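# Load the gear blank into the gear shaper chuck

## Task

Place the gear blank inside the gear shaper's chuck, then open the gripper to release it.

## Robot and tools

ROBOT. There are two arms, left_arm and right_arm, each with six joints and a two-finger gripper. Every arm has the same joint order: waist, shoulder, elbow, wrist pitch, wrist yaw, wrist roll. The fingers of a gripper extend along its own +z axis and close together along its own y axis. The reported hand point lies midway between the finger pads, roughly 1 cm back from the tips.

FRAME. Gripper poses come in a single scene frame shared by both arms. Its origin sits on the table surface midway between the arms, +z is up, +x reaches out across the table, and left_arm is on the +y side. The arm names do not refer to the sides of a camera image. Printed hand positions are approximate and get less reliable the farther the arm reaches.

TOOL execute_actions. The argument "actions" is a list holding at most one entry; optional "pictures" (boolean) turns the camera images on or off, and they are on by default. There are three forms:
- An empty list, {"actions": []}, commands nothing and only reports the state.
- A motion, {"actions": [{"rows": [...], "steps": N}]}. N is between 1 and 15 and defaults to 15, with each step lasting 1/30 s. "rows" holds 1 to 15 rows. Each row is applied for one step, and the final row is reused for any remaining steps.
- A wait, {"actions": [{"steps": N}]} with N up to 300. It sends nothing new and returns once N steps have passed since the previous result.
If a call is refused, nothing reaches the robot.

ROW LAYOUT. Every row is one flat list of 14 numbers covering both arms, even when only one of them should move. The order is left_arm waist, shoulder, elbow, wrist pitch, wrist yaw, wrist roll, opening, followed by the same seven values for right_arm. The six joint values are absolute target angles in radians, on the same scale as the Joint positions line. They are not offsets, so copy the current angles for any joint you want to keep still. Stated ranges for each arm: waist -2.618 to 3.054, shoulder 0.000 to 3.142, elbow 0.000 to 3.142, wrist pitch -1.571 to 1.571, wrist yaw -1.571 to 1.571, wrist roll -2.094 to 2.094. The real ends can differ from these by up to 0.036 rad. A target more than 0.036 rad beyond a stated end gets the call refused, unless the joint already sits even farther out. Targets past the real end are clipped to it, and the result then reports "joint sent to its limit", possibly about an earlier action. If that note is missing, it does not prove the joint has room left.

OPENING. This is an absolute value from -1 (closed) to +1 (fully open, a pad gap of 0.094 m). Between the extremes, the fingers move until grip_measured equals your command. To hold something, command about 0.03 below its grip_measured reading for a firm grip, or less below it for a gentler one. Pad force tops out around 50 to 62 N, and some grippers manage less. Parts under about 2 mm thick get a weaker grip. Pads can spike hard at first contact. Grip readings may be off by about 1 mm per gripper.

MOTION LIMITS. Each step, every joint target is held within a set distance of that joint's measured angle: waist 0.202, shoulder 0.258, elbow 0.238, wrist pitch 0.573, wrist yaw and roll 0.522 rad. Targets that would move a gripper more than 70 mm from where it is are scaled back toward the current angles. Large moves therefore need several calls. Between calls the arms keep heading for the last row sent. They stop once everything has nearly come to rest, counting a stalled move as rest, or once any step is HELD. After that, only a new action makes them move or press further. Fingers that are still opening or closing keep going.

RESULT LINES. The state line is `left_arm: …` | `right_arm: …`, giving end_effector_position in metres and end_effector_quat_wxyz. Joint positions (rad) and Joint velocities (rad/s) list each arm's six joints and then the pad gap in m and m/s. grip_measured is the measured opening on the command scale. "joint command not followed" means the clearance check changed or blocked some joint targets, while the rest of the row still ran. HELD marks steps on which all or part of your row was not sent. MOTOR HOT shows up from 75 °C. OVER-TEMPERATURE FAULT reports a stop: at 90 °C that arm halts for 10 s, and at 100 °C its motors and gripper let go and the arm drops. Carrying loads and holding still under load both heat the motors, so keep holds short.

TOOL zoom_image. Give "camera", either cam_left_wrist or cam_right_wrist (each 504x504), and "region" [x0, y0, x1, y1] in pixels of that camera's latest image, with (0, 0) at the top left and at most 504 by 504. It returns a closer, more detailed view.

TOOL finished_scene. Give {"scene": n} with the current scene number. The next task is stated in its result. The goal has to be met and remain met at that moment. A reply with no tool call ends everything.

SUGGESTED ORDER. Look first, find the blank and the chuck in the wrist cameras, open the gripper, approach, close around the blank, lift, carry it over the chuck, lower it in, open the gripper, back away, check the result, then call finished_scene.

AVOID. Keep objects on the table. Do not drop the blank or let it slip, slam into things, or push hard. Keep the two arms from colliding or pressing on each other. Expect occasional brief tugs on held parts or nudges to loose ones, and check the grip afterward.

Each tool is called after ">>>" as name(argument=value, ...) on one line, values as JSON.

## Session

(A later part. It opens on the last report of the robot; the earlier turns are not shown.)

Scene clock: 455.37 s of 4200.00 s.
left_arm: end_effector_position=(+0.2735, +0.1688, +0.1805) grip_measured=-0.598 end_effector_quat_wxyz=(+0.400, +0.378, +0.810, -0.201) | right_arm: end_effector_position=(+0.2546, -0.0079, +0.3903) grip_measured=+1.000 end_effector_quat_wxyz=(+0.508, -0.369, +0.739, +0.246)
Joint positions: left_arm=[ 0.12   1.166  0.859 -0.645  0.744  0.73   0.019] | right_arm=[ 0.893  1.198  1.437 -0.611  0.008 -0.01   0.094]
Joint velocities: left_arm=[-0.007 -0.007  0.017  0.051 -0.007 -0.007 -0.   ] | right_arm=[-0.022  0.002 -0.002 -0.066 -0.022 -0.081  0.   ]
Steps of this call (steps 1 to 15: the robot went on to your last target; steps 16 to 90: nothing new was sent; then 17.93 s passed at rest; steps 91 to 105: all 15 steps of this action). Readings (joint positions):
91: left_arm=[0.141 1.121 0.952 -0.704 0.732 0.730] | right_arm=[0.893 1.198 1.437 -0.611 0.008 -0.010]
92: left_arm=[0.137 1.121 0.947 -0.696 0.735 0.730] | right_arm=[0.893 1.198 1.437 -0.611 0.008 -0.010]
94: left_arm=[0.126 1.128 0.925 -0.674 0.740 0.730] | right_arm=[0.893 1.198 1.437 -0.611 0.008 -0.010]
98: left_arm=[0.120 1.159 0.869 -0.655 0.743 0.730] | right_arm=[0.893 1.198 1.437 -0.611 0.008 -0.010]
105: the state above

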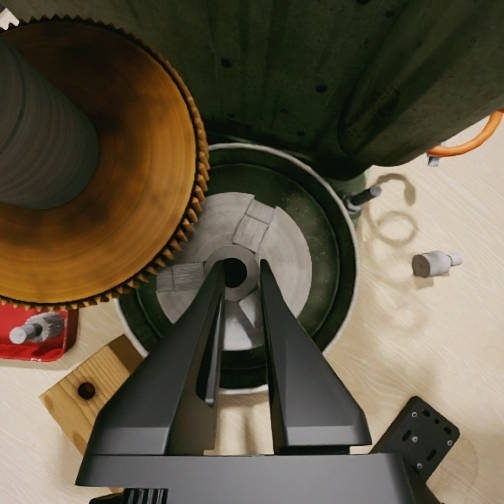

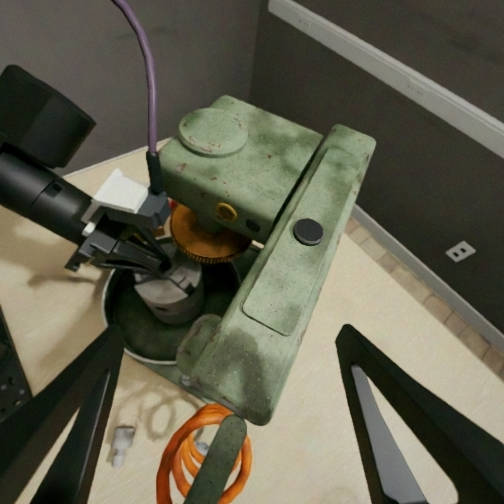

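>>> execute_actions(actions=[{"rows":[[0.13,1.13,0.88,-0.66,0.74,0.728,-0.6,0.9,1.2,1.45,-0.6,0,0,1],[0.14,1.10,0.89,-0.68,0.74,0.728,-0.6,0.9,1.2,1.45,-0.6,0,0,1],[0.15,1.07,0.9,-0.71,0.74,0.728,-0.6,0.9,1.2,1.45,-0.6,0,0,1],[0.17,1.04,0.9,-0.74,0.74,0.728,-0.6,0.9,1.2,1.45,-0.6,0,0,1],[0.19,1.0,0.9,-0.78,0.74,0.728,-0.6,0.9,1.2,1.45,-0.6,0,0,1],[0.21,0.96,0.9,-0.82,0.74,0.728,-0.6,0.9,1.2,1.45,-0.6,0,0,1],[0.24,0.92,0.9,-0.86,0.74,0.728,-0.6,0.9,1.2,1.45,-0.6,0,0,1],[0.27,0.88,0.9,-0.9,0.74,0.728,-0.6,0.9,1.2,1.45,-0.6,0,0,1],[0.3,0.85,0.9,-0.93,0.74,0.728,-0.6,0.9,1.2,1.45,-0.6,0,0,1]],"steps":15}])

Scene clock: 502.27 s of 4200.00 s.
left_arm: end_effector_position=(+0.2267, +0.2055, +0.2348) grip_measured=-0.598 end_effector_quat_wxyz=(+0.454, +0.321, +0.820, -0.133) | right_arm: end_effector_position=(+0.2546, -0.0079, +0.3903) grip_measured=+1.000 end_effector_quat_wxyz=(+0.508, -0.369, +0.739, +0.246)
Joint positions: left_arm=[ 0.293  0.854  0.886 -0.872  0.735  0.73   0.019] | right_arm=[ 0.893  1.198  1.437 -0.611  0.008 -0.01   0.094]
Joint velocities: left_arm=[-0.002 -0.007 -0.007 -0.242 -0.081 -0.051 -0.001] | right_arm=[-0.002  0.002 -0.012  0.051  0.037 -0.007  0.   ]
Steps of this call (steps 1 to 15: the robot went on to your last target; steps 16 to 90: nothing new was sent; then 43.40 s passed at rest; steps 91 to 105: all 15 steps of this action). Readings (joint positions):
91: left_arm=[0.120 1.165 0.859 -0.639 0.743 0.730] | right_arm=[0.893 1.198 1.437 -0.611 0.008 -0.010]
92: left_arm=[0.122 1.158 0.859 -0.642 0.741 0.730] | right_arm=[0.893 1.198 1.437 -0.611 0.008 -0.010]
94: left_arm=[0.138 1.122 0.859 -0.664 0.739 0.730] | right_arm=[0.893 1.198 1.437 -0.611 0.008 -0.010]
98: left_arm=[0.220 0.973 0.864 -0.756 0.737 0.730] | right_arm=[0.893 1.198 1.437 -0.611 0.008 -0.010]
105: the state above

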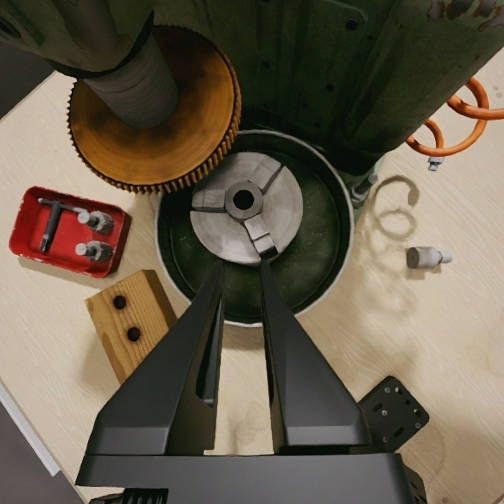

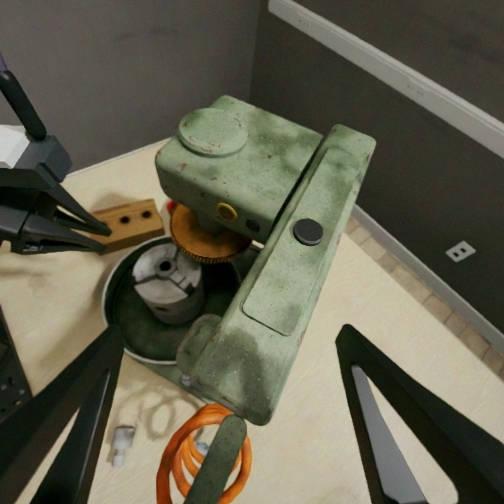

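>>> execute_actions(actions=[{"rows":[[-0.5,0.85,0.9,-1.1,0.74,0.728,0.2,0.9,1.2,1.45,-0.6,0,0,1]],"steps":15}], pictures=false)

>>> execute_actions(actions=[{"rows":[[-0.917,1.3,1.2,-1.3,0,0,0.2,0.9,1.2,1.45,-0.6,0,0,1]],"steps":15}], pictures=false)

>>> execute_actions(actions=[{"rows":[[-0.917,1.558,1.28,-1.28,0,0,0.2,0.9,1.2,1.45,-0.6,0,0,1]],"steps":15}], pictures=false)

>>> execute_actions(actions=[{"steps":30}])

Scene clock: 513.37 s of 4200.00 s.
left_arm: end_effector_position=(+0.0878, +0.0611, +0.2110) grip_measured=+0.198 end_effector_quat_wxyz=(+0.281, +0.599, +0.679, -0.318) | right_arm: end_effector_position=(+0.2546, -0.0079, +0.3903) grip_measured=+1.000 end_effector_quat_wxyz=(+0.508, -0.369, +0.739, +0.246)
Joint positions: left_arm=[-0.493  0.854  0.887 -1.075  0.735  0.729  0.056] | right_arm=[ 0.893  1.198  1.437 -0.611  0.008 -0.01   0.094]
Joint velocities: left_arm=[ 0.022  0.007  0.017 -0.022  0.037 -0.037  0.001] | right_arm=[-0.012 -0.007 -0.007  0.007  0.007 -0.066  0.   ]
Steps of this call (steps 1 to 30: the robot went on to your last target; steps 31 to 90: nothing new was sent; then 7.60 s passed at rest; steps 91 to 105: all 15 steps of this action). Readings (joint positions):
91: left_arm=[0.256 0.854 0.887 -0.920 0.722 0.729] | right_arm=[0.893 1.198 1.437 -0.611 0.008 -0.010]
92: left_arm=[0.182 0.854 0.887 -0.945 0.721 0.729] | right_arm=[0.893 1.198 1.437 -0.611 0.008 -0.010]
94: left_arm=[0.026 0.854 0.887 -0.993 0.724 0.729] | right_arm=[0.893 1.198 1.437 -0.611 0.008 -0.010]
98: left_arm=[-0.283 0.854 0.887 -1.040 0.727 0.729] | right_arm=[0.893 1.198 1.437 -0.611 0.008 -0.010]
105: the state above

Scene clock: 513.87 s of 4200.00 s.
left_arm: end_effector_position=(+0.1183, +0.0544, +0.1600) grip_measured=+0.198 end_effector_quat_wxyz=(+0.069, +0.473, +0.876, -0.062) | right_arm: end_effector_position=(+0.2546, -0.0079, +0.3903) grip_measured=+1.000 end_effector_quat_wxyz=(+0.508, -0.369, +0.739, +0.246)
Joint positions: left_arm=[-0.919  1.313  1.194 -1.273  0.053  0.053  0.056] | right_arm=[ 0.893  1.198  1.437 -0.611  0.008 -0.01   0.094]
Joint velocities: left_arm=[-0.027 -0.027 -0.002 -0.007 -0.125 -0.125  0.   ] | right_arm=[-0.007  0.002  0.002 -0.037 -0.022 -0.007  0.   ]
Steps of this call (steps 1 to 15: all 15 steps of this action). Readings (joint positions):
1: left_arm=[-0.537 0.892 0.930 -1.130 0.643 0.645] | right_arm=[0.893 1.198 1.437 -0.611 0.008 -0.010]
2: left_arm=[-0.615 0.969 1.007 -1.189 0.539 0.543] | right_arm=[0.893 1.198 1.437 -0.611 0.008 -0.010]
4: left_arm=[-0.764 1.141 1.147 -1.216 0.350 0.355] | right_arm=[0.893 1.198 1.437 -0.611 0.008 -0.010]
8: left_arm=[-0.911 1.315 1.194 -1.222 0.153 0.148] | right_arm=[0.893 1.198 1.437 -0.611 0.008 -0.010]
15: the state above

Scene clock: 514.37 s of 4200.00 s.
left_arm: end_effector_position=(+0.1134, +0.0556, +0.1684) grip_measured=+0.198 end_effector_quat_wxyz=(+0.016, +0.482, +0.875, -0.040) | right_arm: end_effector_position=(+0.2576, -0.0102, +0.3903) grip_measured=+1.000 end_effector_quat_wxyz=(+0.511, -0.364, +0.741, +0.238)
Joint positions: left_arm=[-0.928  1.412  1.318 -1.414  0.058  0.063  0.056] | right_arm=[ 0.892  1.198  1.437 -0.611  0.027 -0.011  0.094]
Joint velocities: left_arm=[-0.007  0.017 -0.002 -0.051 -0.007  0.051  0.001] | right_arm=[-0.002  0.002  0.012 -0.037 -0.022  0.007  0.   ]
Steps of this call (steps 1 to 15: all 15 steps of this action). Readings (joint positions):
1: left_arm=[-0.920 1.339 1.214 -1.295 0.054 0.057] | right_arm=[0.893 1.198 1.437 -0.611 0.008 -0.010]
2: left_arm=[-0.926 1.371 1.256 -1.341 0.058 0.061] | right_arm=[0.893 1.198 1.437 -0.611 0.008 -0.010]
4: left_arm=[-0.928 1.402 1.304 -1.396 0.058 0.062] | right_arm=[0.893 1.198 1.437 -0.611 0.010 -0.011]
8: left_arm=[-0.928 1.410 1.316 -1.412 0.058 0.063] | right_arm=[0.892 1.198 1.437 -0.611 0.024 -0.011]
15: the state above

Scene clock: 515.37 s of 4200.00 s.
left_arm: end_effector_position=(+0.1134, +0.0556, +0.1684) grip_measured=+0.198 end_effector_quat_wxyz=(+0.016, +0.482, +0.875, -0.040) | right_arm: end_effector_position=(+0.2576, -0.0102, +0.3903) grip_measured=+1.000 end_effector_quat_wxyz=(+0.511, -0.364, +0.741, +0.238)
Joint positions: left_arm=[-0.928  1.412  1.318 -1.414  0.058  0.063  0.056] | right_arm=[ 0.892  1.198  1.437 -0.611  0.027 -0.011  0.094]
Joint velocities: left_arm=[-0.017 -0.007  0.002 -0.022  0.007 -0.007  0.002] | right_arm=[ 0.007  0.012 -0.022  0.081  0.007  0.007  0.   ]
Steps of this call (steps 1 to 15: the robot went on to your last target; steps 16 to 30: nothing new was sent). Readings (joint positions):
1: left_arm=[-0.928 1.412 1.318 -1.414 0.058 0.063] | right_arm=[0.892 1.198 1.437 -0.611 0.027 -0.011]
2: left_arm=[-0.928 1.412 1.318 -1.414 0.058 0.063] | right_arm=[0.892 1.198 1.437 -0.611 0.027 -0.011]
4: left_arm=[-0.928 1.412 1.318 -1.414 0.058 0.063] | right_arm=[0.892 1.198 1.437 -0.611 0.027 -0.011]
8: left_arm=[-0.928 1.412 1.318 -1.414 0.058 0.063] | right_arm=[0.892 1.198 1.437 -0.611 0.027 -0.011]
30: the state above
All arms were judged still, so your last target was given up. Only a new action makes them travel on or press farther. Fingers that are still opening or closing keep moving.

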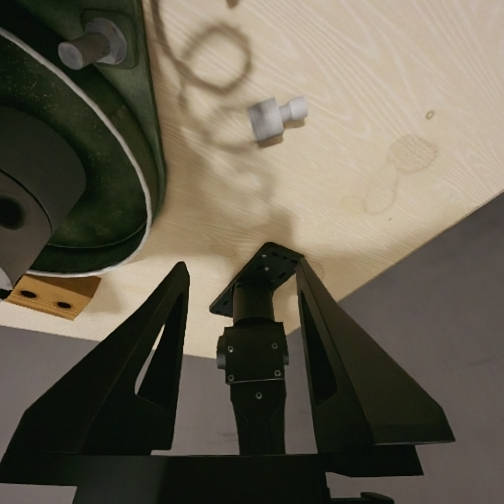

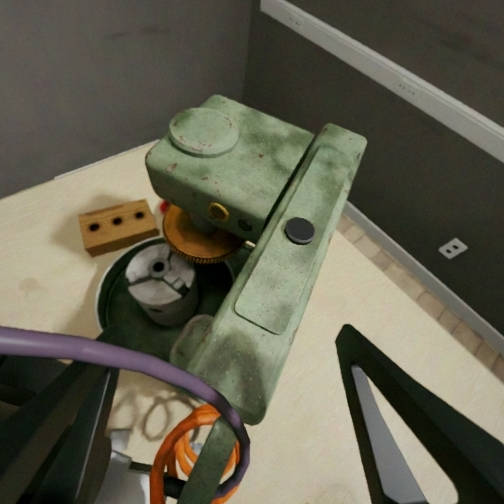

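Camera is colliding with the hose bracket. Back off, move right arm away.

>>> execute_actions(actions=[{"rows":[[-0.917,1.2,1.15,-1.45,0,0,0.2,0.5,1.0,1.3,-0.6,0,0,1]],"steps":15}], pictures=false)

>>> execute_actions(actions=[{"rows":[[-0.95,1.2,1.15,-1.5,0,-1.4,0.2,0.5,1.0,1.3,-0.6,0,0,1]],"steps":15}], pictures=false)

>>> execute_actions(actions=[{"steps":20}])

Scene clock: 520.83 s of 4200.00 s.
left_arm: end_effector_position=(+0.0912, +0.1023, +0.1694) grip_measured=+0.198 end_effector_quat_wxyz=(+0.035, +0.456, +0.889, -0.023) | right_arm: end_effector_position=(+0.3124, -0.1425, +0.3965) grip_measured=+1.000 end_effector_quat_wxyz=(+0.572, -0.211, +0.778, +0.149)
Joint positions: left_arm=[-0.924  1.204  1.171 -1.456  0.01   0.009  0.056] | right_arm=[ 0.501  1.007  1.305 -0.604  0.01  -0.007  0.094]
Joint velocities: left_arm=[-0.012 -0.007 -0.002 -0.037 -0.007 -0.037 -0.003] | right_arm=[ 0.002 -0.017 -0.002 -0.007 -0.022  0.037  0.   ]
Steps of this call (steps 1 to 90: nothing new was sent; then 1.97 s passed at rest; steps 91 to 105: all 15 steps of this action). Readings (joint positions):
91: left_arm=[-0.928 1.376 1.293 -1.397 0.056 0.059] | right_arm=[0.862 1.175 1.410 -0.590 0.004 -0.011]
92: left_arm=[-0.927 1.327 1.242 -1.386 0.046 0.048] | right_arm=[0.802 1.136 1.366 -0.585 -0.007 -0.011]
94: left_arm=[-0.924 1.242 1.181 -1.427 0.031 0.033] | right_arm=[0.648 1.063 1.311 -0.608 -0.004 -0.010]
98: left_arm=[-0.924 1.204 1.171 -1.456 0.017 0.017] | right_arm=[0.502 1.009 1.305 -0.605 0.019 -0.007]
105: the state above

Scene clock: 521.33 s of 4200.00 s.
left_arm: end_effector_position=(+0.0843, +0.1062, +0.1689) grip_measured=+0.199 end_effector_quat_wxyz=(+0.008, -0.150, +0.988, -0.026) | right_arm: end_effector_position=(+0.3123, -0.1422, +0.3965) grip_measured=+1.000 end_effector_quat_wxyz=(+0.572, -0.212, +0.778, +0.150)
Joint positions: left_arm=[-0.943  1.204  1.171 -1.485  0.008 -1.259  0.056] | right_arm=[ 0.501  1.007  1.305 -0.604  0.008 -0.007  0.094]
Joint velocities: left_arm=[-0.017 -0.007  0.002 -0.007 -0.066 -0.872  0.   ] | right_arm=[-0.002  0.002 -0.017  0.037  0.022 -0.007  0.   ]
Steps of this call (steps 1 to 15: all 15 steps of this action). Readings (joint positions):
1: left_arm=[-0.928 1.204 1.171 -1.458 0.008 -0.076] | right_arm=[0.501 1.007 1.305 -0.604 0.010 -0.007]
2: left_arm=[-0.934 1.204 1.171 -1.464 0.008 -0.177] | right_arm=[0.501 1.007 1.305 -0.604 0.009 -0.007]
4: left_arm=[-0.942 1.204 1.171 -1.473 0.008 -0.377] | right_arm=[0.501 1.007 1.305 -0.604 0.009 -0.007]
8: left_arm=[-0.943 1.204 1.171 -1.482 0.008 -0.778] | right_arm=[0.501 1.007 1.305 -0.604 0.009 -0.007]
15: the state above

Scene clock: 522.00 s of 4200.00 s.
left_arm: end_effector_position=(+0.0843, +0.1062, +0.1689) grip_measured=+0.199 end_effector_quat_wxyz=(+0.007, -0.216, +0.976, -0.026) | right_arm: end_effector_position=(+0.3123, -0.1422, +0.3965) grip_measured=+1.000 end_effector_quat_wxyz=(+0.572, -0.212, +0.778, +0.150)
Joint positions: left_arm=[-0.943  1.204  1.171 -1.485  0.008 -1.393  0.056] | right_arm=[ 0.501  1.007  1.305 -0.604  0.008 -0.007  0.094]
Joint velocities: left_arm=[-0.017  0.017 -0.012 -0.022 -0.066 -0.037 -0.001] | right_arm=[ 0.007 -0.012  0.002 -0.051  0.007  0.037  0.   ]
Steps of this call (steps 1 to 20: the robot went on to your last target). Readings (joint positions):
1: left_arm=[-0.943 1.204 1.171 -1.485 0.008 -1.287] | right_arm=[0.501 1.007 1.305 -0.604 0.008 -0.007]
2: left_arm=[-0.943 1.204 1.171 -1.485 0.008 -1.308] | right_arm=[0.501 1.007 1.305 -0.604 0.008 -0.007]
4: left_arm=[-0.943 1.204 1.171 -1.485 0.008 -1.339] | right_arm=[0.501 1.007 1.305 -0.604 0.008 -0.007]
8: left_arm=[-0.943 1.204 1.171 -1.485 0.008 -1.372] | right_arm=[0.501 1.007 1.305 -0.604 0.008 -0.007]
20: the state above

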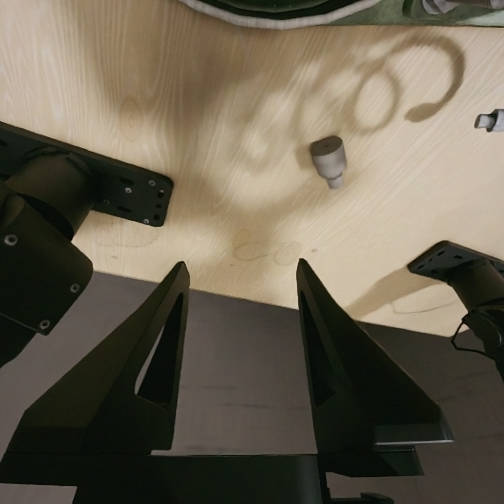

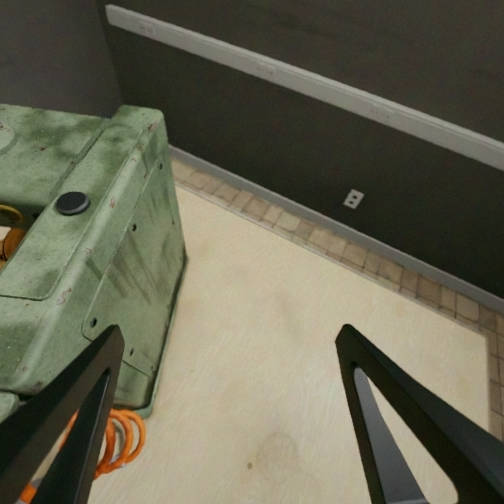

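>>> execute_actions(actions=[{"rows":[[-0.96,1.25,1.1,-1.42,0,-1.5,0.2,0.5,1.0,1.3,-0.6,0,0,1],[-0.96,1.25,1.1,-1.42,0,-1.5,0.2,0.5,1.0,1.3,-0.6,0,0,1],[-0.97,1.3,1.06,-1.33,0,-1.55,0.2,0.5,1.0,1.3,-0.6,0,0,1],[-0.97,1.3,1.06,-1.33,0,-1.55,0.2,0.5,1.0,1.3,-0.6,0,0,1],[-0.98,1.36,1.03,-1.24,0,-1.6,0.2,0.5,1.0,1.3,-0.6,0,0,1],[-0.98,1.36,1.03,-1.24,0,-1.6,0.2,0.5,1.0,1.3,-0.6,0,0,1],[-0.99,1.43,1.01,-1.15,0,-1.65,0.2,0.5,1.0,1.3,-0.6,0,0,1],[-0.99,1.43,1.01,-1.15,0,-1.65,0.2,0.5,1.0,1.3,-0.6,0,0,1],[-1.0,1.495,1.0,-1.07,0,-1.7,0.2,0.5,1.0,1.3,-0.6,0,0,1]],"steps":15}], pictures=false)

>>> execute_actions(actions=[{"steps":20}])

Scene clock: 531.77 s of 4200.00 s.
left_arm: end_effector_position=(+0.1048, +0.0567, +0.0713) grip_measured=+0.199 end_effector_quat_wxyz=(-0.007, -0.323, +0.946, +0.015) | right_arm: end_effector_position=(+0.3122, -0.1421, +0.3965) grip_measured=+1.000 end_effector_quat_wxyz=(+0.572, -0.212, +0.778, +0.150)
Joint positions: left_arm=[-0.993  1.501  1.011 -1.113  0.007 -1.665  0.056] | right_arm=[ 0.501  1.007  1.305 -0.604  0.008 -0.007  0.094]
Joint velocities: left_arm=[ 0.007  0.002 -0.007  0.271  0.022 -0.242  0.   ] | right_arm=[-0.002 -0.017  0.002  0.007  0.007  0.007  0.   ]
Steps of this call (steps 1 to 15: the robot went on to your last target; steps 16 to 90: nothing new was sent; then 6.27 s passed at rest; steps 91 to 105: all 15 steps of this action). Readings (joint positions):
91: left_arm=[-0.945 1.206 1.165 -1.477 0.008 -1.410] | right_arm=[0.501 1.007 1.305 -0.604 0.008 -0.007]
92: left_arm=[-0.948 1.209 1.153 -1.465 0.008 -1.427] | right_arm=[0.501 1.007 1.305 -0.604 0.008 -0.007]
94: left_arm=[-0.957 1.240 1.118 -1.426 0.008 -1.468] | right_arm=[0.501 1.007 1.305 -0.604 0.008 -0.007]
98: left_arm=[-0.977 1.373 1.049 -1.295 0.007 -1.559] | right_arm=[0.501 1.007 1.305 -0.604 0.008 -0.007]
105: the state above

Scene clock: 532.43 s of 4200.00 s.
left_arm: end_effector_position=(+0.1100, +0.0484, +0.0712) grip_measured=+0.199 end_effector_quat_wxyz=(-0.003, -0.336, +0.942, -0.004) | right_arm: end_effector_position=(+0.3122, -0.1421, +0.3965) grip_measured=+1.000 end_effector_quat_wxyz=(+0.572, -0.212, +0.778, +0.150)
Joint positions: left_arm=[-0.993  1.501  1.011 -1.073  0.007 -1.693  0.056] | right_arm=[ 0.501  1.007  1.305 -0.604  0.008 -0.007  0.094]
Joint velocities: left_arm=[-0.002 -0.007 -0.007 -0.007 -0.007 -0.037 -0.001] | right_arm=[-0.007 -0.022 -0.012 -0.037 -0.022  0.022  0.   ]
Steps of this call (steps 1 to 20: the robot went on to your last target). Readings (joint positions):
1: left_arm=[-0.993 1.501 1.011 -1.103 0.007 -1.670] | right_arm=[0.501 1.007 1.305 -0.604 0.008 -0.007]
2: left_arm=[-0.993 1.501 1.011 -1.097 0.007 -1.675] | right_arm=[0.501 1.007 1.305 -0.604 0.008 -0.007]
4: left_arm=[-0.993 1.501 1.011 -1.087 0.007 -1.681] | right_arm=[0.501 1.007 1.305 -0.604 0.008 -0.007]
8: left_arm=[-0.993 1.501 1.011 -1.078 0.007 -1.689] | right_arm=[0.501 1.007 1.305 -0.604 0.008 -0.007]
20: the state above

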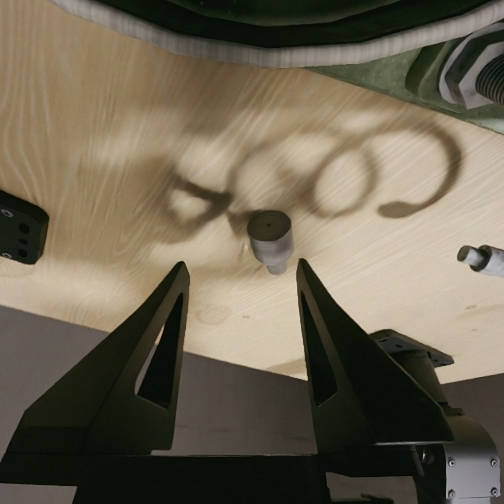

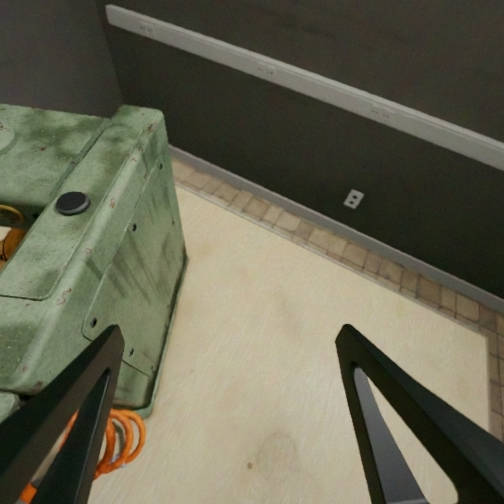

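>>> execute_actions(actions=[{"rows":[[-1.04,1.53,1.02,-1.05,0,-1.85,0.2,0.5,1.0,1.3,-0.6,0,0,1],[-1.04,1.53,1.02,-1.05,0,-1.85,0.2,0.5,1.0,1.3,-0.6,0,0,1],[-1.09,1.56,1.02,-1.02,0,-1.98,0.2,0.5,1.0,1.3,-0.6,0,0,1],[-1.09,1.56,1.02,-1.02,0,-1.98,0.2,0.5,1.0,1.3,-0.6,0,0,1],[-1.09,1.585,1.02,-0.99,0,-1.98,0.2,0.5,1.0,1.3,-0.6,0,0,1],[-1.09,1.585,1.02,-0.99,0,-1.98,0.2,0.5,1.0,1.3,-0.6,0,0,1],[-1.09,1.607,1.02,-0.972,0,-1.98,0.2,0.5,1.0,1.3,-0.6,0,0,1]],"steps":15}], pictures=false)

>>> execute_actions(actions=[{"steps":20}])

Scene clock: 548.33 s of 4200.00 s.
left_arm: end_effector_position=(+0.0977, +0.0212, +0.0485) grip_measured=+0.199 end_effector_quat_wxyz=(-0.003, -0.416, +0.909, -0.003) | right_arm: end_effector_position=(+0.3122, -0.1421, +0.3965) grip_measured=+1.000 end_effector_quat_wxyz=(+0.572, -0.212, +0.778, +0.150)
Joint positions: left_arm=[-1.088  1.597  1.011 -0.98   0.006 -1.961  0.056] | right_arm=[ 0.501  1.007  1.305 -0.604  0.008 -0.007  0.094]
Joint velocities: left_arm=[ 0.012  0.022 -0.007  0.051  0.007 -0.125  0.001] | right_arm=[-0.007 -0.007  0.002 -0.066  0.095  0.037  0.   ]
Steps of this call (steps 1 to 15: the robot went on to your last target; steps 16 to 90: nothing new was sent; then 12.40 s passed at rest; steps 91 to 105: all 15 steps of this action). Readings (joint positions):
91: left_arm=[-0.999 1.502 1.011 -1.072 0.005 -1.718] | right_arm=[0.501 1.007 1.305 -0.604 0.008 -0.007]
92: left_arm=[-1.010 1.504 1.011 -1.068 0.005 -1.744] | right_arm=[0.501 1.007 1.305 -0.604 0.008 -0.007]
94: left_arm=[-1.051 1.521 1.011 -1.054 0.003 -1.823] | right_arm=[0.501 1.007 1.305 -0.604 0.008 -0.007]
98: left_arm=[-1.088 1.577 1.011 -1.011 0.006 -1.913] | right_arm=[0.501 1.007 1.305 -0.604 0.008 -0.007]
105: the state above

Scene clock: 549.00 s of 4200.00 s.
left_arm: end_effector_position=(+0.0983, +0.0198, +0.0486) grip_measured=+0.199 end_effector_quat_wxyz=(-0.003, -0.422, +0.907, -0.006) | right_arm: end_effector_position=(+0.3122, -0.1421, +0.3965) grip_measured=+1.000 end_effector_quat_wxyz=(+0.572, -0.212, +0.778, +0.150)
Joint positions: left_arm=[-1.088  1.597  1.011 -0.974  0.006 -1.974  0.056] | right_arm=[ 0.501  1.007  1.305 -0.604  0.008 -0.007  0.094]
Joint velocities: left_arm=[ 0.002 -0.007  0.002 -0.037  0.037  0.007 -0.001] | right_arm=[-0.002  0.002 -0.002  0.081 -0.081  0.066  0.   ]
Steps of this call (steps 1 to 20: the robot went on to your last target). Readings (joint positions):
1: left_arm=[-1.088 1.597 1.011 -0.978 0.006 -1.964] | right_arm=[0.501 1.007 1.305 -0.604 0.008 -0.007]
2: left_arm=[-1.088 1.597 1.011 -0.977 0.006 -1.966] | right_arm=[0.501 1.007 1.305 -0.604 0.008 -0.007]
4: left_arm=[-1.088 1.597 1.011 -0.976 0.006 -1.969] | right_arm=[0.501 1.007 1.305 -0.604 0.008 -0.007]
8: left_arm=[-1.088 1.597 1.011 -0.974 0.006 -1.972] | right_arm=[0.501 1.007 1.305 -0.604 0.008 -0.007]
20: the state above

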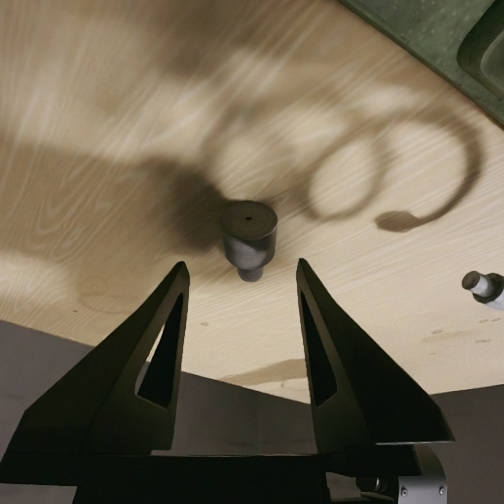

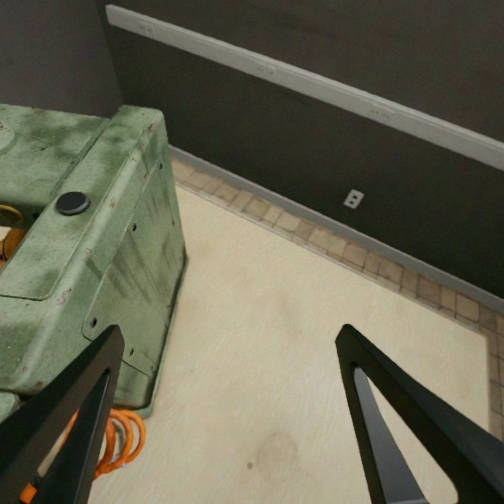

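>>> execute_actions(actions=[{"rows":[[-1.08,1.62,0.98,-0.95,0,-2.0,0.1,0.5,1.0,1.3,-0.6,0,0,1],[-1.08,1.62,0.98,-0.95,0,-2.0,0.1,0.5,1.0,1.3,-0.6,0,0,1],[-1.08,1.63,0.97,-0.93,0,-2.0,0.1,0.5,1.0,1.3,-0.6,0,0,1],[-1.077,1.64,0.957,-0.91,0,-2.0,0.1,0.5,1.0,1.3,-0.6,0,0,1]],"steps":15}], pictures=false)

>>> execute_actions(actions=[{"steps":15}])

Scene clock: 556.97 s of 4200.00 s.
left_arm: end_effector_position=(+0.0994, +0.0202, +0.0329) grip_measured=+0.102 end_effector_quat_wxyz=(-0.003, -0.432, +0.902, -0.002) | right_arm: end_effector_position=(+0.3122, -0.1421, +0.3965) grip_measured=+1.000 end_effector_quat_wxyz=(+0.572, -0.212, +0.778, +0.150)
Joint positions: left_arm=[-1.084  1.627  0.976 -0.916  0.006 -1.993  0.052] | right_arm=[ 0.501  1.007  1.305 -0.604  0.008 -0.007  0.094]
Joint velocities: left_arm=[ 0.007 -0.002 -0.022  0.037  0.037 -0.037 -0.   ] | right_arm=[ 0.012  0.012  0.012  0.037 -0.037 -0.051  0.   ]
Steps of this call (steps 1 to 15: the robot went on to your last target; steps 16 to 90: nothing new was sent; then 4.47 s passed at rest; steps 91 to 105: all 15 steps of this action). Readings (joint positions):
91: left_arm=[-1.088 1.597 1.011 -0.972 0.006 -1.977] | right_arm=[0.501 1.007 1.305 -0.604 0.008 -0.007]
92: left_arm=[-1.088 1.597 1.011 -0.968 0.006 -1.980] | right_arm=[0.501 1.007 1.305 -0.604 0.008 -0.007]
94: left_arm=[-1.088 1.601 1.004 -0.950 0.006 -1.985] | right_arm=[0.501 1.007 1.305 -0.604 0.008 -0.007]
98: left_arm=[-1.085 1.624 0.981 -0.926 0.006 -1.990] | right_arm=[0.501 1.007 1.305 -0.604 0.008 -0.007]
105: the state above

Scene clock: 557.47 s of 4200.00 s.
left_arm: end_effector_position=(+0.0998, +0.0193, +0.0329) grip_measured=+0.102 end_effector_quat_wxyz=(-0.003, -0.433, +0.902, -0.004) | right_arm: end_effector_position=(+0.3122, -0.1421, +0.3965) grip_measured=+1.000 end_effector_quat_wxyz=(+0.572, -0.212, +0.778, +0.150)
Joint positions: left_arm=[-1.084  1.627  0.976 -0.912  0.006 -1.994  0.052] | right_arm=[ 0.501  1.007  1.305 -0.604  0.008 -0.007  0.094]
Joint velocities: left_arm=[-0.002 -0.002 -0.007 -0.037  0.007 -0.007 -0.001] | right_arm=[-0.002 -0.022 -0.012 -0.095 -0.051 -0.066  0.   ]
Steps of this call (steps 1 to 15: the robot went on to your last target). Readings (joint positions):
1: left_arm=[-1.084 1.627 0.976 -0.914 0.006 -1.993] | right_arm=[0.501 1.007 1.305 -0.604 0.008 -0.007]
2: left_arm=[-1.084 1.627 0.976 -0.914 0.006 -1.993] | right_arm=[0.501 1.007 1.305 -0.604 0.008 -0.007]
4: left_arm=[-1.084 1.627 0.976 -0.913 0.006 -1.993] | right_arm=[0.501 1.007 1.305 -0.604 0.008 -0.007]
8: left_arm=[-1.084 1.627 0.976 -0.912 0.006 -1.993] | right_arm=[0.501 1.007 1.305 -0.604 0.008 -0.007]
15: the state above
All arms were judged still, so your last target was given up. Only a new action makes them travel on or press farther. Fingers that are still opening or closing keep moving.

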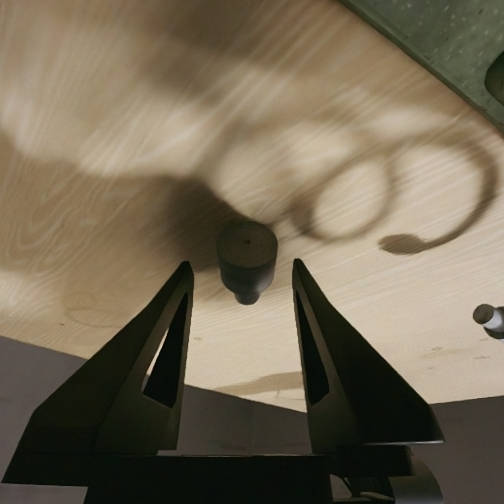

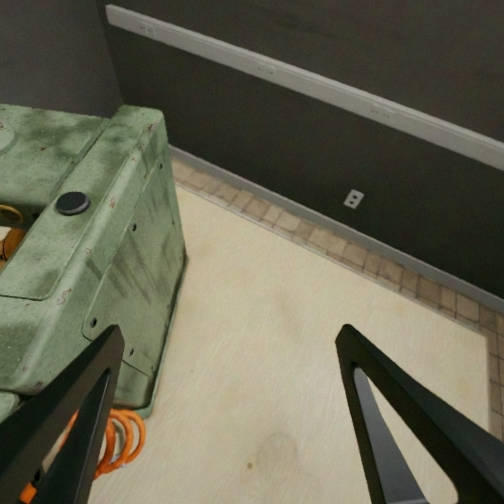

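>>> execute_actions(actions=[{"rows":[[-1.06,1.645,0.95,-0.895,0,-2.0,0.1,0.5,1.0,1.3,-0.6,0,0,1],[-1.06,1.645,0.95,-0.895,0,-2.0,0.1,0.5,1.0,1.3,-0.6,0,0,1],[-1.06,1.655,0.935,-0.87,0,-2.0,0.1,0.5,1.0,1.3,-0.6,0,0,1],[-1.06,1.655,0.935,-0.87,0,-2.0,0.1,0.5,1.0,1.3,-0.6,0,0,1],[-1.06,1.669,0.915,-0.84,0,-2.0,0.1,0.5,1.0,1.3,-0.6,0,0,1]],"steps":15}], pictures=false)

>>> execute_actions(actions=[{"steps":15}])

Scene clock: 570.87 s of 4200.00 s.
left_arm: end_effector_position=(+0.1035, +0.0227, +0.0167) grip_measured=+0.102 end_effector_quat_wxyz=(-0.003, -0.441, +0.898, -0.002) | right_arm: end_effector_position=(+0.3122, -0.1421, +0.3965) grip_measured=+1.000 end_effector_quat_wxyz=(+0.572, -0.212, +0.778, +0.150)
Joint positions: left_arm=[-1.066  1.655  0.935 -0.847  0.006 -1.994  0.052] | right_arm=[ 0.501  1.007  1.305 -0.604  0.008 -0.007  0.094]
Joint velocities: left_arm=[-0.017 -0.012 -0.017  0.066 -0.007  0.007 -0.   ] | right_arm=[ 0.007 -0.002  0.007  0.037  0.007  0.037  0.   ]
Steps of this call (steps 1 to 90: nothing new was sent; then 9.90 s passed at rest; steps 91 to 105: all 15 steps of this action). Readings (joint positions):
91: left_arm=[-1.082 1.627 0.976 -0.910 0.006 -1.994] | right_arm=[0.501 1.007 1.305 -0.604 0.008 -0.007]
92: left_arm=[-1.078 1.627 0.976 -0.908 0.006 -1.994] | right_arm=[0.501 1.007 1.305 -0.604 0.008 -0.007]
94: left_arm=[-1.069 1.628 0.970 -0.893 0.006 -1.994] | right_arm=[0.501 1.007 1.305 -0.604 0.008 -0.007]
98: left_arm=[-1.066 1.648 0.943 -0.861 0.006 -1.994] | right_arm=[0.501 1.007 1.305 -0.604 0.008 -0.007]
105: the state above

Scene clock: 571.37 s of 4200.00 s.
left_arm: end_effector_position=(+0.1042, +0.0215, +0.0167) grip_measured=+0.102 end_effector_quat_wxyz=(-0.003, -0.441, +0.898, -0.005) | right_arm: end_effector_position=(+0.3122, -0.1421, +0.3965) grip_measured=+1.000 end_effector_quat_wxyz=(+0.572, -0.212, +0.778, +0.150)
Joint positions: left_arm=[-1.066  1.655  0.935 -0.842  0.006 -1.994  0.052] | right_arm=[ 0.501  1.007  1.305 -0.604  0.008 -0.007  0.094]
Joint velocities: left_arm=[-0.007 -0.002  0.012 -0.139  0.007 -0.037  0.   ] | right_arm=[-0.002  0.002 -0.002  0.007  0.022 -0.081  0.   ]
Steps of this call (steps 1 to 15: the robot went on to your last target). Readings (joint positions):
1: left_arm=[-1.066 1.655 0.935 -0.846 0.006 -1.994] | right_arm=[0.501 1.007 1.305 -0.604 0.008 -0.007]
2: left_arm=[-1.066 1.655 0.935 -0.845 0.006 -1.994] | right_arm=[0.501 1.007 1.305 -0.604 0.008 -0.007]
4: left_arm=[-1.066 1.655 0.935 -0.843 0.006 -1.994] | right_arm=[0.501 1.007 1.305 -0.604 0.008 -0.007]
8: left_arm=[-1.066 1.655 0.935 -0.842 0.006 -1.994] | right_arm=[0.501 1.007 1.305 -0.604 0.008 -0.007]
15: the state above
All arms were judged still, so your last target was given up. Only a new action makes them travel on or press farther. Fingers that are still opening or closing keep moving.

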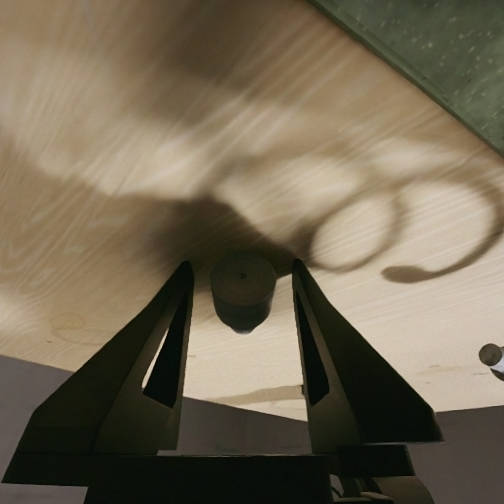

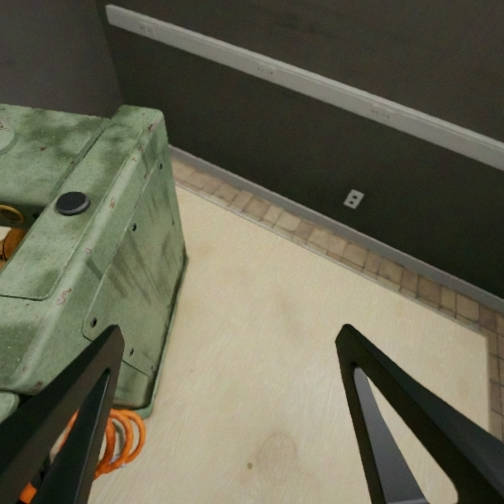

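>>> execute_actions(actions=[{"rows":[[-1.06,1.665,0.925,-0.845,0,-2.0,-0.1,0.5,1.0,1.3,-0.6,0,0,1],[-1.06,1.665,0.925,-0.845,0,-2.0,-0.2,0.5,1.0,1.3,-0.6,0,0,1],[-1.06,1.665,0.925,-0.845,0,-2.0,-0.3,0.5,1.0,1.3,-0.6,0,0,1],[-1.06,1.665,0.925,-0.845,0,-2.0,-0.34,0.5,1.0,1.3,-0.6,0,0,1],[-1.06,1.665,0.925,-0.845,0,-2.0,-0.37,0.5,1.0,1.3,-0.6,0,0,1],[-1.06,1.665,0.925,-0.845,0,-2.0,-0.39,0.5,1.0,1.3,-0.6,0,0,1],[-1.06,1.665,0.925,-0.845,0,-2.0,-0.41,0.5,1.0,1.3,-0.6,0,0,1],[-1.06,1.665,0.925,-0.845,0,-2.0,-0.45,0.5,1.0,1.3,-0.6,0,0,1]],"steps":15}])

Scene clock: 578.63 s of 4200.00 s.
left_arm: end_effector_position=(+0.1042, +0.0214, +0.0167) grip_measured=-0.406 end_effector_quat_wxyz=(-0.003, -0.441, +0.897, -0.005) | right_arm: end_effector_position=(+0.3122, -0.1421, +0.3965) grip_measured=+1.000 end_effector_quat_wxyz=(+0.572, -0.212, +0.778, +0.150)
Joint positions: left_arm=[-1.066  1.655  0.935 -0.841  0.006 -1.994  0.028] | right_arm=[ 0.501  1.007  1.305 -0.604  0.008 -0.007  0.094]
Joint velocities: left_arm=[ 0.002 -0.007 -0.007  0.037 -0.066  0.007  0.001] | right_arm=[ 0.002 -0.012 -0.007  0.037  0.007 -0.051  0.   ]
Steps of this call (steps 1 to 90: nothing new was sent; then 3.77 s passed at rest; steps 91 to 105: all 15 steps of this action). Readings (joint positions):
91: left_arm=[-1.066 1.655 0.935 -0.842 0.006 -1.994] | right_arm=[0.501 1.007 1.305 -0.604 0.008 -0.007]
92: left_arm=[-1.066 1.655 0.935 -0.842 0.006 -1.994] | right_arm=[0.501 1.007 1.305 -0.604 0.008 -0.007]
94: left_arm=[-1.066 1.655 0.935 -0.842 0.006 -1.994] | right_arm=[0.501 1.007 1.305 -0.604 0.008 -0.007]
98: left_arm=[-1.066 1.655 0.935 -0.841 0.006 -1.994] | right_arm=[0.501 1.007 1.305 -0.604 0.008 -0.007]
105: the state above

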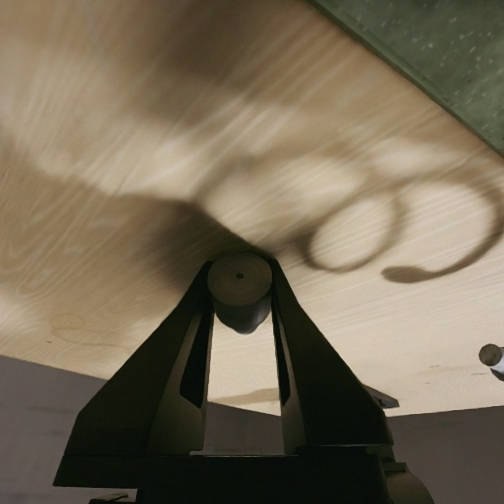

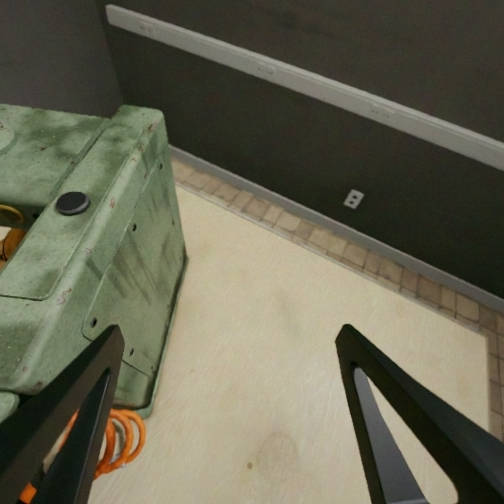

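>>> execute_actions(actions=[{"rows":[[-1.07,1.62,0.97,-0.9,0,-2.0,-0.45,0.5,1.0,1.3,-0.6,0,0,1],[-1.07,1.59,1.0,-0.96,0,-2.0,-0.45,0.5,1.0,1.3,-0.6,0,0,1],[-1.07,1.55,1.02,-1.02,0,-2.0,-0.45,0.5,1.0,1.3,-0.6,0,0,1],[-1.08,1.5,1.04,-1.09,0,-2.0,-0.45,0.5,1.0,1.3,-0.6,0,0,1],[-1.1,1.45,1.05,-1.15,0,-1.9,-0.45,0.5,1.0,1.3,-0.6,0,0,1],[-1.12,1.4,1.05,-1.2,0,-1.8,-0.45,0.5,1.0,1.3,-0.6,0,0,1],[-1.14,1.35,1.05,-1.25,0,-1.7,-0.45,0.5,1.0,1.3,-0.6,0,0,1],[-1.16,1.3,1.05,-1.3,0,-1.6,-0.45,0.5,1.0,1.3,-0.6,0,0,1],[-1.18,1.25,1.05,-1.33,0,-1.5,-0.45,0.5,1.0,1.3,-0.6,0,0,1],[-1.2,1.2,1.05,-1.36,0,-1.4,-0.45,0.5,1.0,1.3,-0.6,0,0,1],[-1.22,1.15,1.05,-1.38,0,-1.3,-0.45,0.5,1.0,1.3,-0.6,0,0,1],[-1.25,1.1,1.05,-1.4,0,-1.2,-0.45,0.5,1.0,1.3,-0.6,0,0,1]],"steps":15}], pictures=false)

>>> execute_actions(actions=[{"rows":[[-1.25,1.05,1.0,-1.35,0,-1.0,-0.45,0.5,1.0,1.3,-0.6,0,0,1],[-1.25,1.0,0.95,-1.3,0,-0.9,-0.45,0.5,1.0,1.3,-0.6,0,0,1],[-1.25,0.95,0.9,-1.25,0,-0.8,-0.45,0.5,1.0,1.3,-0.6,0,0,1],[-1.25,0.9,0.85,-1.2,0,-0.7,-0.45,0.5,1.0,1.3,-0.6,0,0,1],[-1.25,0.85,0.8,-1.1,0,-0.6,-0.45,0.5,1.0,1.3,-0.6,0,0,1],[-1.25,0.8,0.75,-1.0,0,-0.5,-0.45,0.5,1.0,1.3,-0.6,0,0,1],[-1.25,0.75,0.7,-0.9,0,-0.4,-0.45,0.5,1.0,1.3,-0.6,0,0,1],[-1.25,0.7,0.65,-0.8,0,-0.3,-0.45,0.5,1.0,1.3,-0.6,0,0,1],[-1.25,0.66,0.6,-0.7,0,-0.2,-0.45,0.5,1.0,1.3,-0.6,0,0,1],[-1.25,0.63,0.55,-0.6,0,-0.1,-0.45,0.5,1.0,1.3,-0.6,0,0,1],[-1.25,0.6,0.5,-0.5,0,0,-0.45,0.5,1.0,1.3,-0.6,0,0,1]],"steps":15}], pictures=false)

>>> execute_actions(actions=[{"rows":[[-1.25,0.6,0.47,-0.4,-0.1,0,-0.45,0.5,1.0,1.3,-0.6,0,0,1],[-1.25,0.6,0.44,-0.3,-0.2,0,-0.45,0.5,1.0,1.3,-0.6,0,0,1],[-1.25,0.6,0.41,-0.2,-0.3,0,-0.45,0.5,1.0,1.3,-0.6,0,0,1],[-1.25,0.6,0.38,-0.1,-0.4,0,-0.45,0.5,1.0,1.3,-0.6,0,0,1],[-1.25,0.6,0.35,0,-0.5,0,-0.45,0.5,1.0,1.3,-0.6,0,0,1],[-1.25,0.6,0.33,0.1,-0.6,0,-0.45,0.5,1.0,1.3,-0.6,0,0,1],[-1.25,0.6,0.31,0.2,-0.7,0,-0.45,0.5,1.0,1.3,-0.6,0,0,1],[-1.25,0.6,0.3,0.3,-0.8,0,-0.45,0.5,1.0,1.3,-0.6,0,0,1]],"steps":15}])

Scene clock: 630.90 s of 4200.00 s.
left_arm: end_effector_position=(+0.0377, +0.0720, +0.1532) grip_measured=-0.406 end_effector_quat_wxyz=(+0.019, -0.061, +0.994, -0.091) | right_arm: end_effector_position=(+0.3122, -0.1421, +0.3965) grip_measured=+1.000 end_effector_quat_wxyz=(+0.572, -0.212, +0.778, +0.150)
Joint positions: left_arm=[-1.244  1.103  1.034 -1.316  0.008 -1.381  0.028] | right_arm=[ 0.501  1.007  1.305 -0.604  0.008 -0.007  0.094]
Joint velocities: left_arm=[-0.095 -0.291 -0.007 -0.74  -0.007  1.209 -0.001] | right_arm=[-0.002 -0.007  0.007 -0.007  0.007  0.037  0.   ]
Steps of this call (steps 1 to 15: the robot went on to your last target; steps 16 to 90: nothing new was sent; then 48.77 s passed at rest; steps 91 to 105: all 15 steps of this action). Readings (joint positions):
91: left_arm=[-1.066 1.655 0.935 -0.844 0.006 -1.994] | right_arm=[0.501 1.007 1.305 -0.604 0.008 -0.007]
92: left_arm=[-1.066 1.651 0.939 -0.858 0.006 -1.994] | right_arm=[0.501 1.007 1.305 -0.604 0.008 -0.007]
94: left_arm=[-1.067 1.615 0.959 -0.920 0.006 -1.994] | right_arm=[0.501 1.007 1.305 -0.604 0.008 -0.007]
98: left_arm=[-1.117 1.417 1.015 -1.076 0.003 -1.847] | right_arm=[0.501 1.007 1.305 -0.604 0.008 -0.007]
105: the state above

Scene clock: 631.40 s of 4200.00 s.
left_arm: end_effector_position=(+0.0476, +0.0409, +0.1218) grip_measured=-0.406 end_effector_quat_wxyz=(+0.277, +0.482, +0.794, -0.245) | right_arm: end_effector_position=(+0.3122, -0.1421, +0.3965) grip_measured=+1.000 end_effector_quat_wxyz=(+0.572, -0.212, +0.778, +0.150)
Joint positions: left_arm=[-1.244  0.629  0.502 -0.686  0.008 -0.171  0.028] | right_arm=[ 0.501  1.007  1.305 -0.604  0.008 -0.007  0.094]
Joint velocities: left_arm=[-0.007 -0.012 -0.1    0.96   0.066  1.033 -0.   ] | right_arm=[-0.012 -0.002 -0.002  0.007 -0.051 -0.037  0.   ]
Steps of this call (steps 1 to 15: all 15 steps of this action). Readings (joint positions):
1: left_arm=[-1.244 1.092 1.031 -1.331 0.008 -1.314] | right_arm=[0.501 1.007 1.305 -0.604 0.008 -0.007]
2: left_arm=[-1.244 1.075 1.016 -1.324 0.008 -1.236] | right_arm=[0.501 1.007 1.305 -0.604 0.008 -0.007]
4: left_arm=[-1.244 1.005 0.946 -1.279 0.008 -1.067] | right_arm=[0.501 1.007 1.305 -0.604 0.008 -0.007]
8: left_arm=[-1.244 0.800 0.742 -1.102 0.008 -0.700] | right_arm=[0.501 1.007 1.305 -0.604 0.008 -0.007]
15: the state above

Scene clock: 631.90 s of 4200.00 s.
left_arm: end_effector_position=(+0.1702, +0.0455, +0.2272) grip_measured=-0.406 end_effector_quat_wxyz=(+0.655, +0.222, +0.705, -0.156) | right_arm: end_effector_position=(+0.3122, -0.1421, +0.3965) grip_measured=+1.000 end_effector_quat_wxyz=(+0.572, -0.212, +0.778, +0.150)
Joint positions: left_arm=[-1.247  0.629  0.304  0.201 -0.718 -0.011  0.028] | right_arm=[ 0.501  1.007  1.305 -0.604  0.008 -0.007  0.094]
Joint velocities: left_arm=[-0.002 -0.027  0.002  0.564 -0.476  0.11   0.001] | right_arm=[ 0.007 -0.012 -0.002  0.037 -0.037 -0.022  0.   ]
Steps of this call (steps 1 to 15: all 15 steps of this action). Readings (joint positions):
1: left_arm=[-1.245 0.629 0.495 -0.644 -0.005 -0.138] | right_arm=[0.501 1.007 1.305 -0.604 0.008 -0.007]
2: left_arm=[-1.246 0.629 0.484 -0.584 -0.035 -0.111] | right_arm=[0.501 1.007 1.305 -0.604 0.008 -0.007]
4: left_arm=[-1.246 0.629 0.443 -0.434 -0.137 -0.073] | right_arm=[0.501 1.007 1.305 -0.604 0.008 -0.007]
8: left_arm=[-1.247 0.629 0.333 -0.102 -0.434 -0.032] | right_arm=[0.501 1.007 1.305 -0.604 0.008 -0.007]
15: the state above

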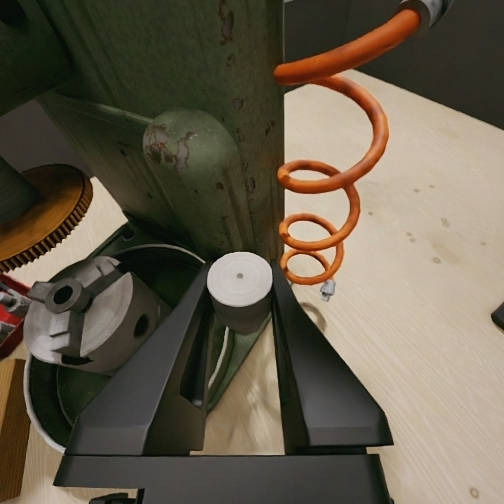

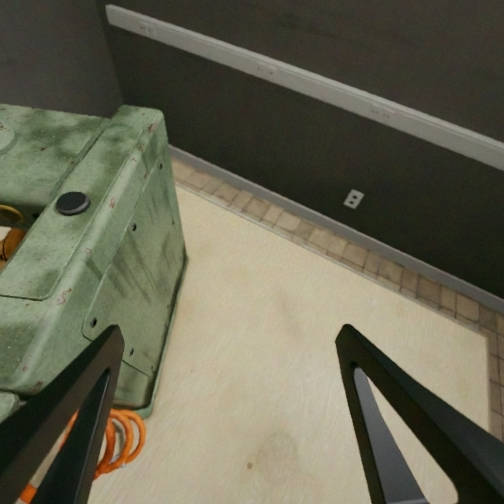

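Yaw further first, then move to pre-pose; bring right camera back.

>>> execute_actions(actions=[{"rows":[[-1.25,0.62,0.3,0.32,-0.9,0,-0.45,0.55,1.0,1.3,-0.6,0,0,1],[-1.25,0.62,0.3,0.32,-1.0,0,-0.45,0.6,1.0,1.3,-0.6,0,0,1],[-1.25,0.62,0.3,0.32,-1.1,0,-0.45,0.65,1.05,1.35,-0.6,0,0,1],[-1.25,0.62,0.3,0.32,-1.2,0,-0.45,0.7,1.05,1.35,-0.6,0,0,1],[-1.22,0.62,0.3,0.32,-1.3,0,-0.45,0.75,1.1,1.4,-0.6,0,0,1],[-1.19,0.66,0.3,0.38,-1.34,0,-0.45,0.8,1.1,1.4,-0.6,0,0,1],[-1.16,0.7,0.3,0.44,-1.34,0,-0.45,0.85,1.15,1.45,-0.6,0,0,1],[-1.13,0.75,0.3,0.5,-1.34,0,-0.45,0.9,1.2,1.45,-0.6,0,0,1],[-1.1,0.8,0.3,0.55,-1.34,0,-0.45,0.9,1.2,1.45,-0.6,0,0,1],[-1.08,0.85,0.3,0.6,-1.34,0,-0.45,0.9,1.2,1.45,-0.6,0,0,1],[-1.06,0.9,0.3,0.64,-1.34,0,-0.45,0.9,1.2,1.45,-0.6,0,0,1],[-1.04,0.95,0.3,0.68,-1.34,0,-0.45,0.9,1.2,1.45,-0.6,0,0,1],[-1.02,0.99,0.3,0.71,-1.34,0,-0.45,0.9,1.2,1.45,-0.6,0,0,1],[-1.01,1.02,0.3,0.725,-1.34,0,-0.45,0.9,1.2,1.45,-0.6,0,0,1]],"steps":15}], pictures=false)

>>> execute_actions(actions=[{"steps":30}])

Scene clock: 644.73 s of 4200.00 s.
left_arm: end_effector_position=(+0.2384, +0.1547, +0.2212) grip_measured=-0.406 end_effector_quat_wxyz=(+0.690, -0.065, +0.712, +0.115) | right_arm: end_effector_position=(+0.2542, -0.0018, +0.3854) grip_measured=+1.000 end_effector_quat_wxyz=(+0.502, -0.373, +0.739, +0.251)
Joint positions: left_arm=[-1.027  0.987  0.304  0.601 -1.297 -0.005  0.028] | right_arm=[ 0.898  1.21   1.429 -0.598 -0.005 -0.006  0.094]
Joint velocities: left_arm=[ 0.261  0.803 -0.002  0.432 -0.198  0.051  0.001] | right_arm=[-0.007 -0.002  0.027 -0.066  0.022 -0.022  0.   ]
Steps of this call (steps 1 to 30: the robot went on to your last target; steps 31 to 90: nothing new was sent; then 9.33 s passed at rest; steps 91 to 105: all 15 steps of this action). Readings (joint positions):
91: left_arm=[-1.247 0.629 0.304 0.275 -0.802 -0.006] | right_arm=[0.508 1.007 1.305 -0.604 0.011 -0.007]
92: left_arm=[-1.247 0.629 0.304 0.277 -0.833 -0.006] | right_arm=[0.530 1.007 1.305 -0.604 0.014 -0.006]
94: left_arm=[-1.247 0.629 0.304 0.285 -0.935 -0.005] | right_arm=[0.611 1.018 1.316 -0.605 0.016 -0.006]
98: left_arm=[-1.181 0.671 0.304 0.357 -1.164 -0.005] | right_arm=[0.812 1.112 1.400 -0.607 0.011 -0.006]
105: the state above

Scene clock: 645.73 s of 4200.00 s.
left_arm: end_effector_position=(+0.2396, +0.1597, +0.2280) grip_measured=-0.406 end_effector_quat_wxyz=(+0.699, -0.106, +0.699, +0.104) | right_arm: end_effector_position=(+0.2542, -0.0017, +0.3855) grip_measured=+1.000 end_effector_quat_wxyz=(+0.502, -0.373, +0.739, +0.251)
Joint positions: left_arm=[-1.017  1.017  0.304  0.711 -1.331 -0.004  0.028] | right_arm=[ 0.898  1.21   1.429 -0.598 -0.005 -0.006  0.094]
Joint velocities: left_arm=[-0.007  0.002 -0.007  0.007 -0.007 -0.037 -0.001] | right_arm=[-0.007 -0.017 -0.017 -0.037  0.051 -0.139  0.   ]
Steps of this call (steps 1 to 30: the robot went on to your last target). Readings (joint positions):
1: left_arm=[-1.021 1.007 0.304 0.615 -1.302 -0.005] | right_arm=[0.898 1.210 1.429 -0.598 -0.005 -0.006]
2: left_arm=[-1.018 1.016 0.304 0.628 -1.306 -0.004] | right_arm=[0.898 1.210 1.429 -0.598 -0.005 -0.006]
4: left_arm=[-1.017 1.017 0.304 0.656 -1.313 -0.004] | right_arm=[0.898 1.210 1.429 -0.598 -0.005 -0.006]
8: left_arm=[-1.017 1.017 0.304 0.690 -1.323 -0.004] | right_arm=[0.898 1.210 1.429 -0.598 -0.005 -0.006]
30: the state above
All arms were judged still, so your last target was given up. Only a new action makes them travel on or press farther. Fingers that are still opening or closing keep moving.

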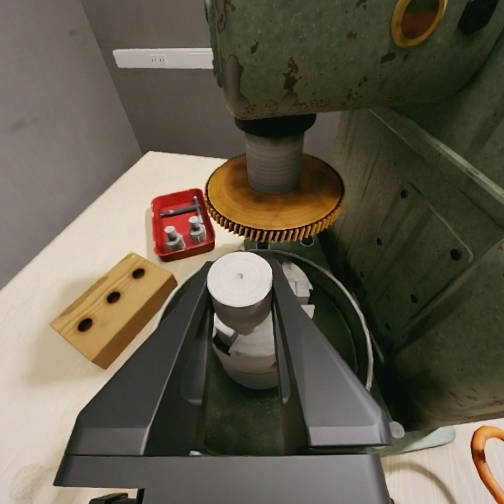

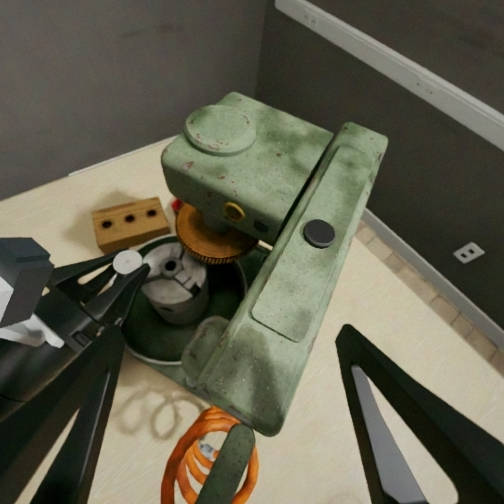

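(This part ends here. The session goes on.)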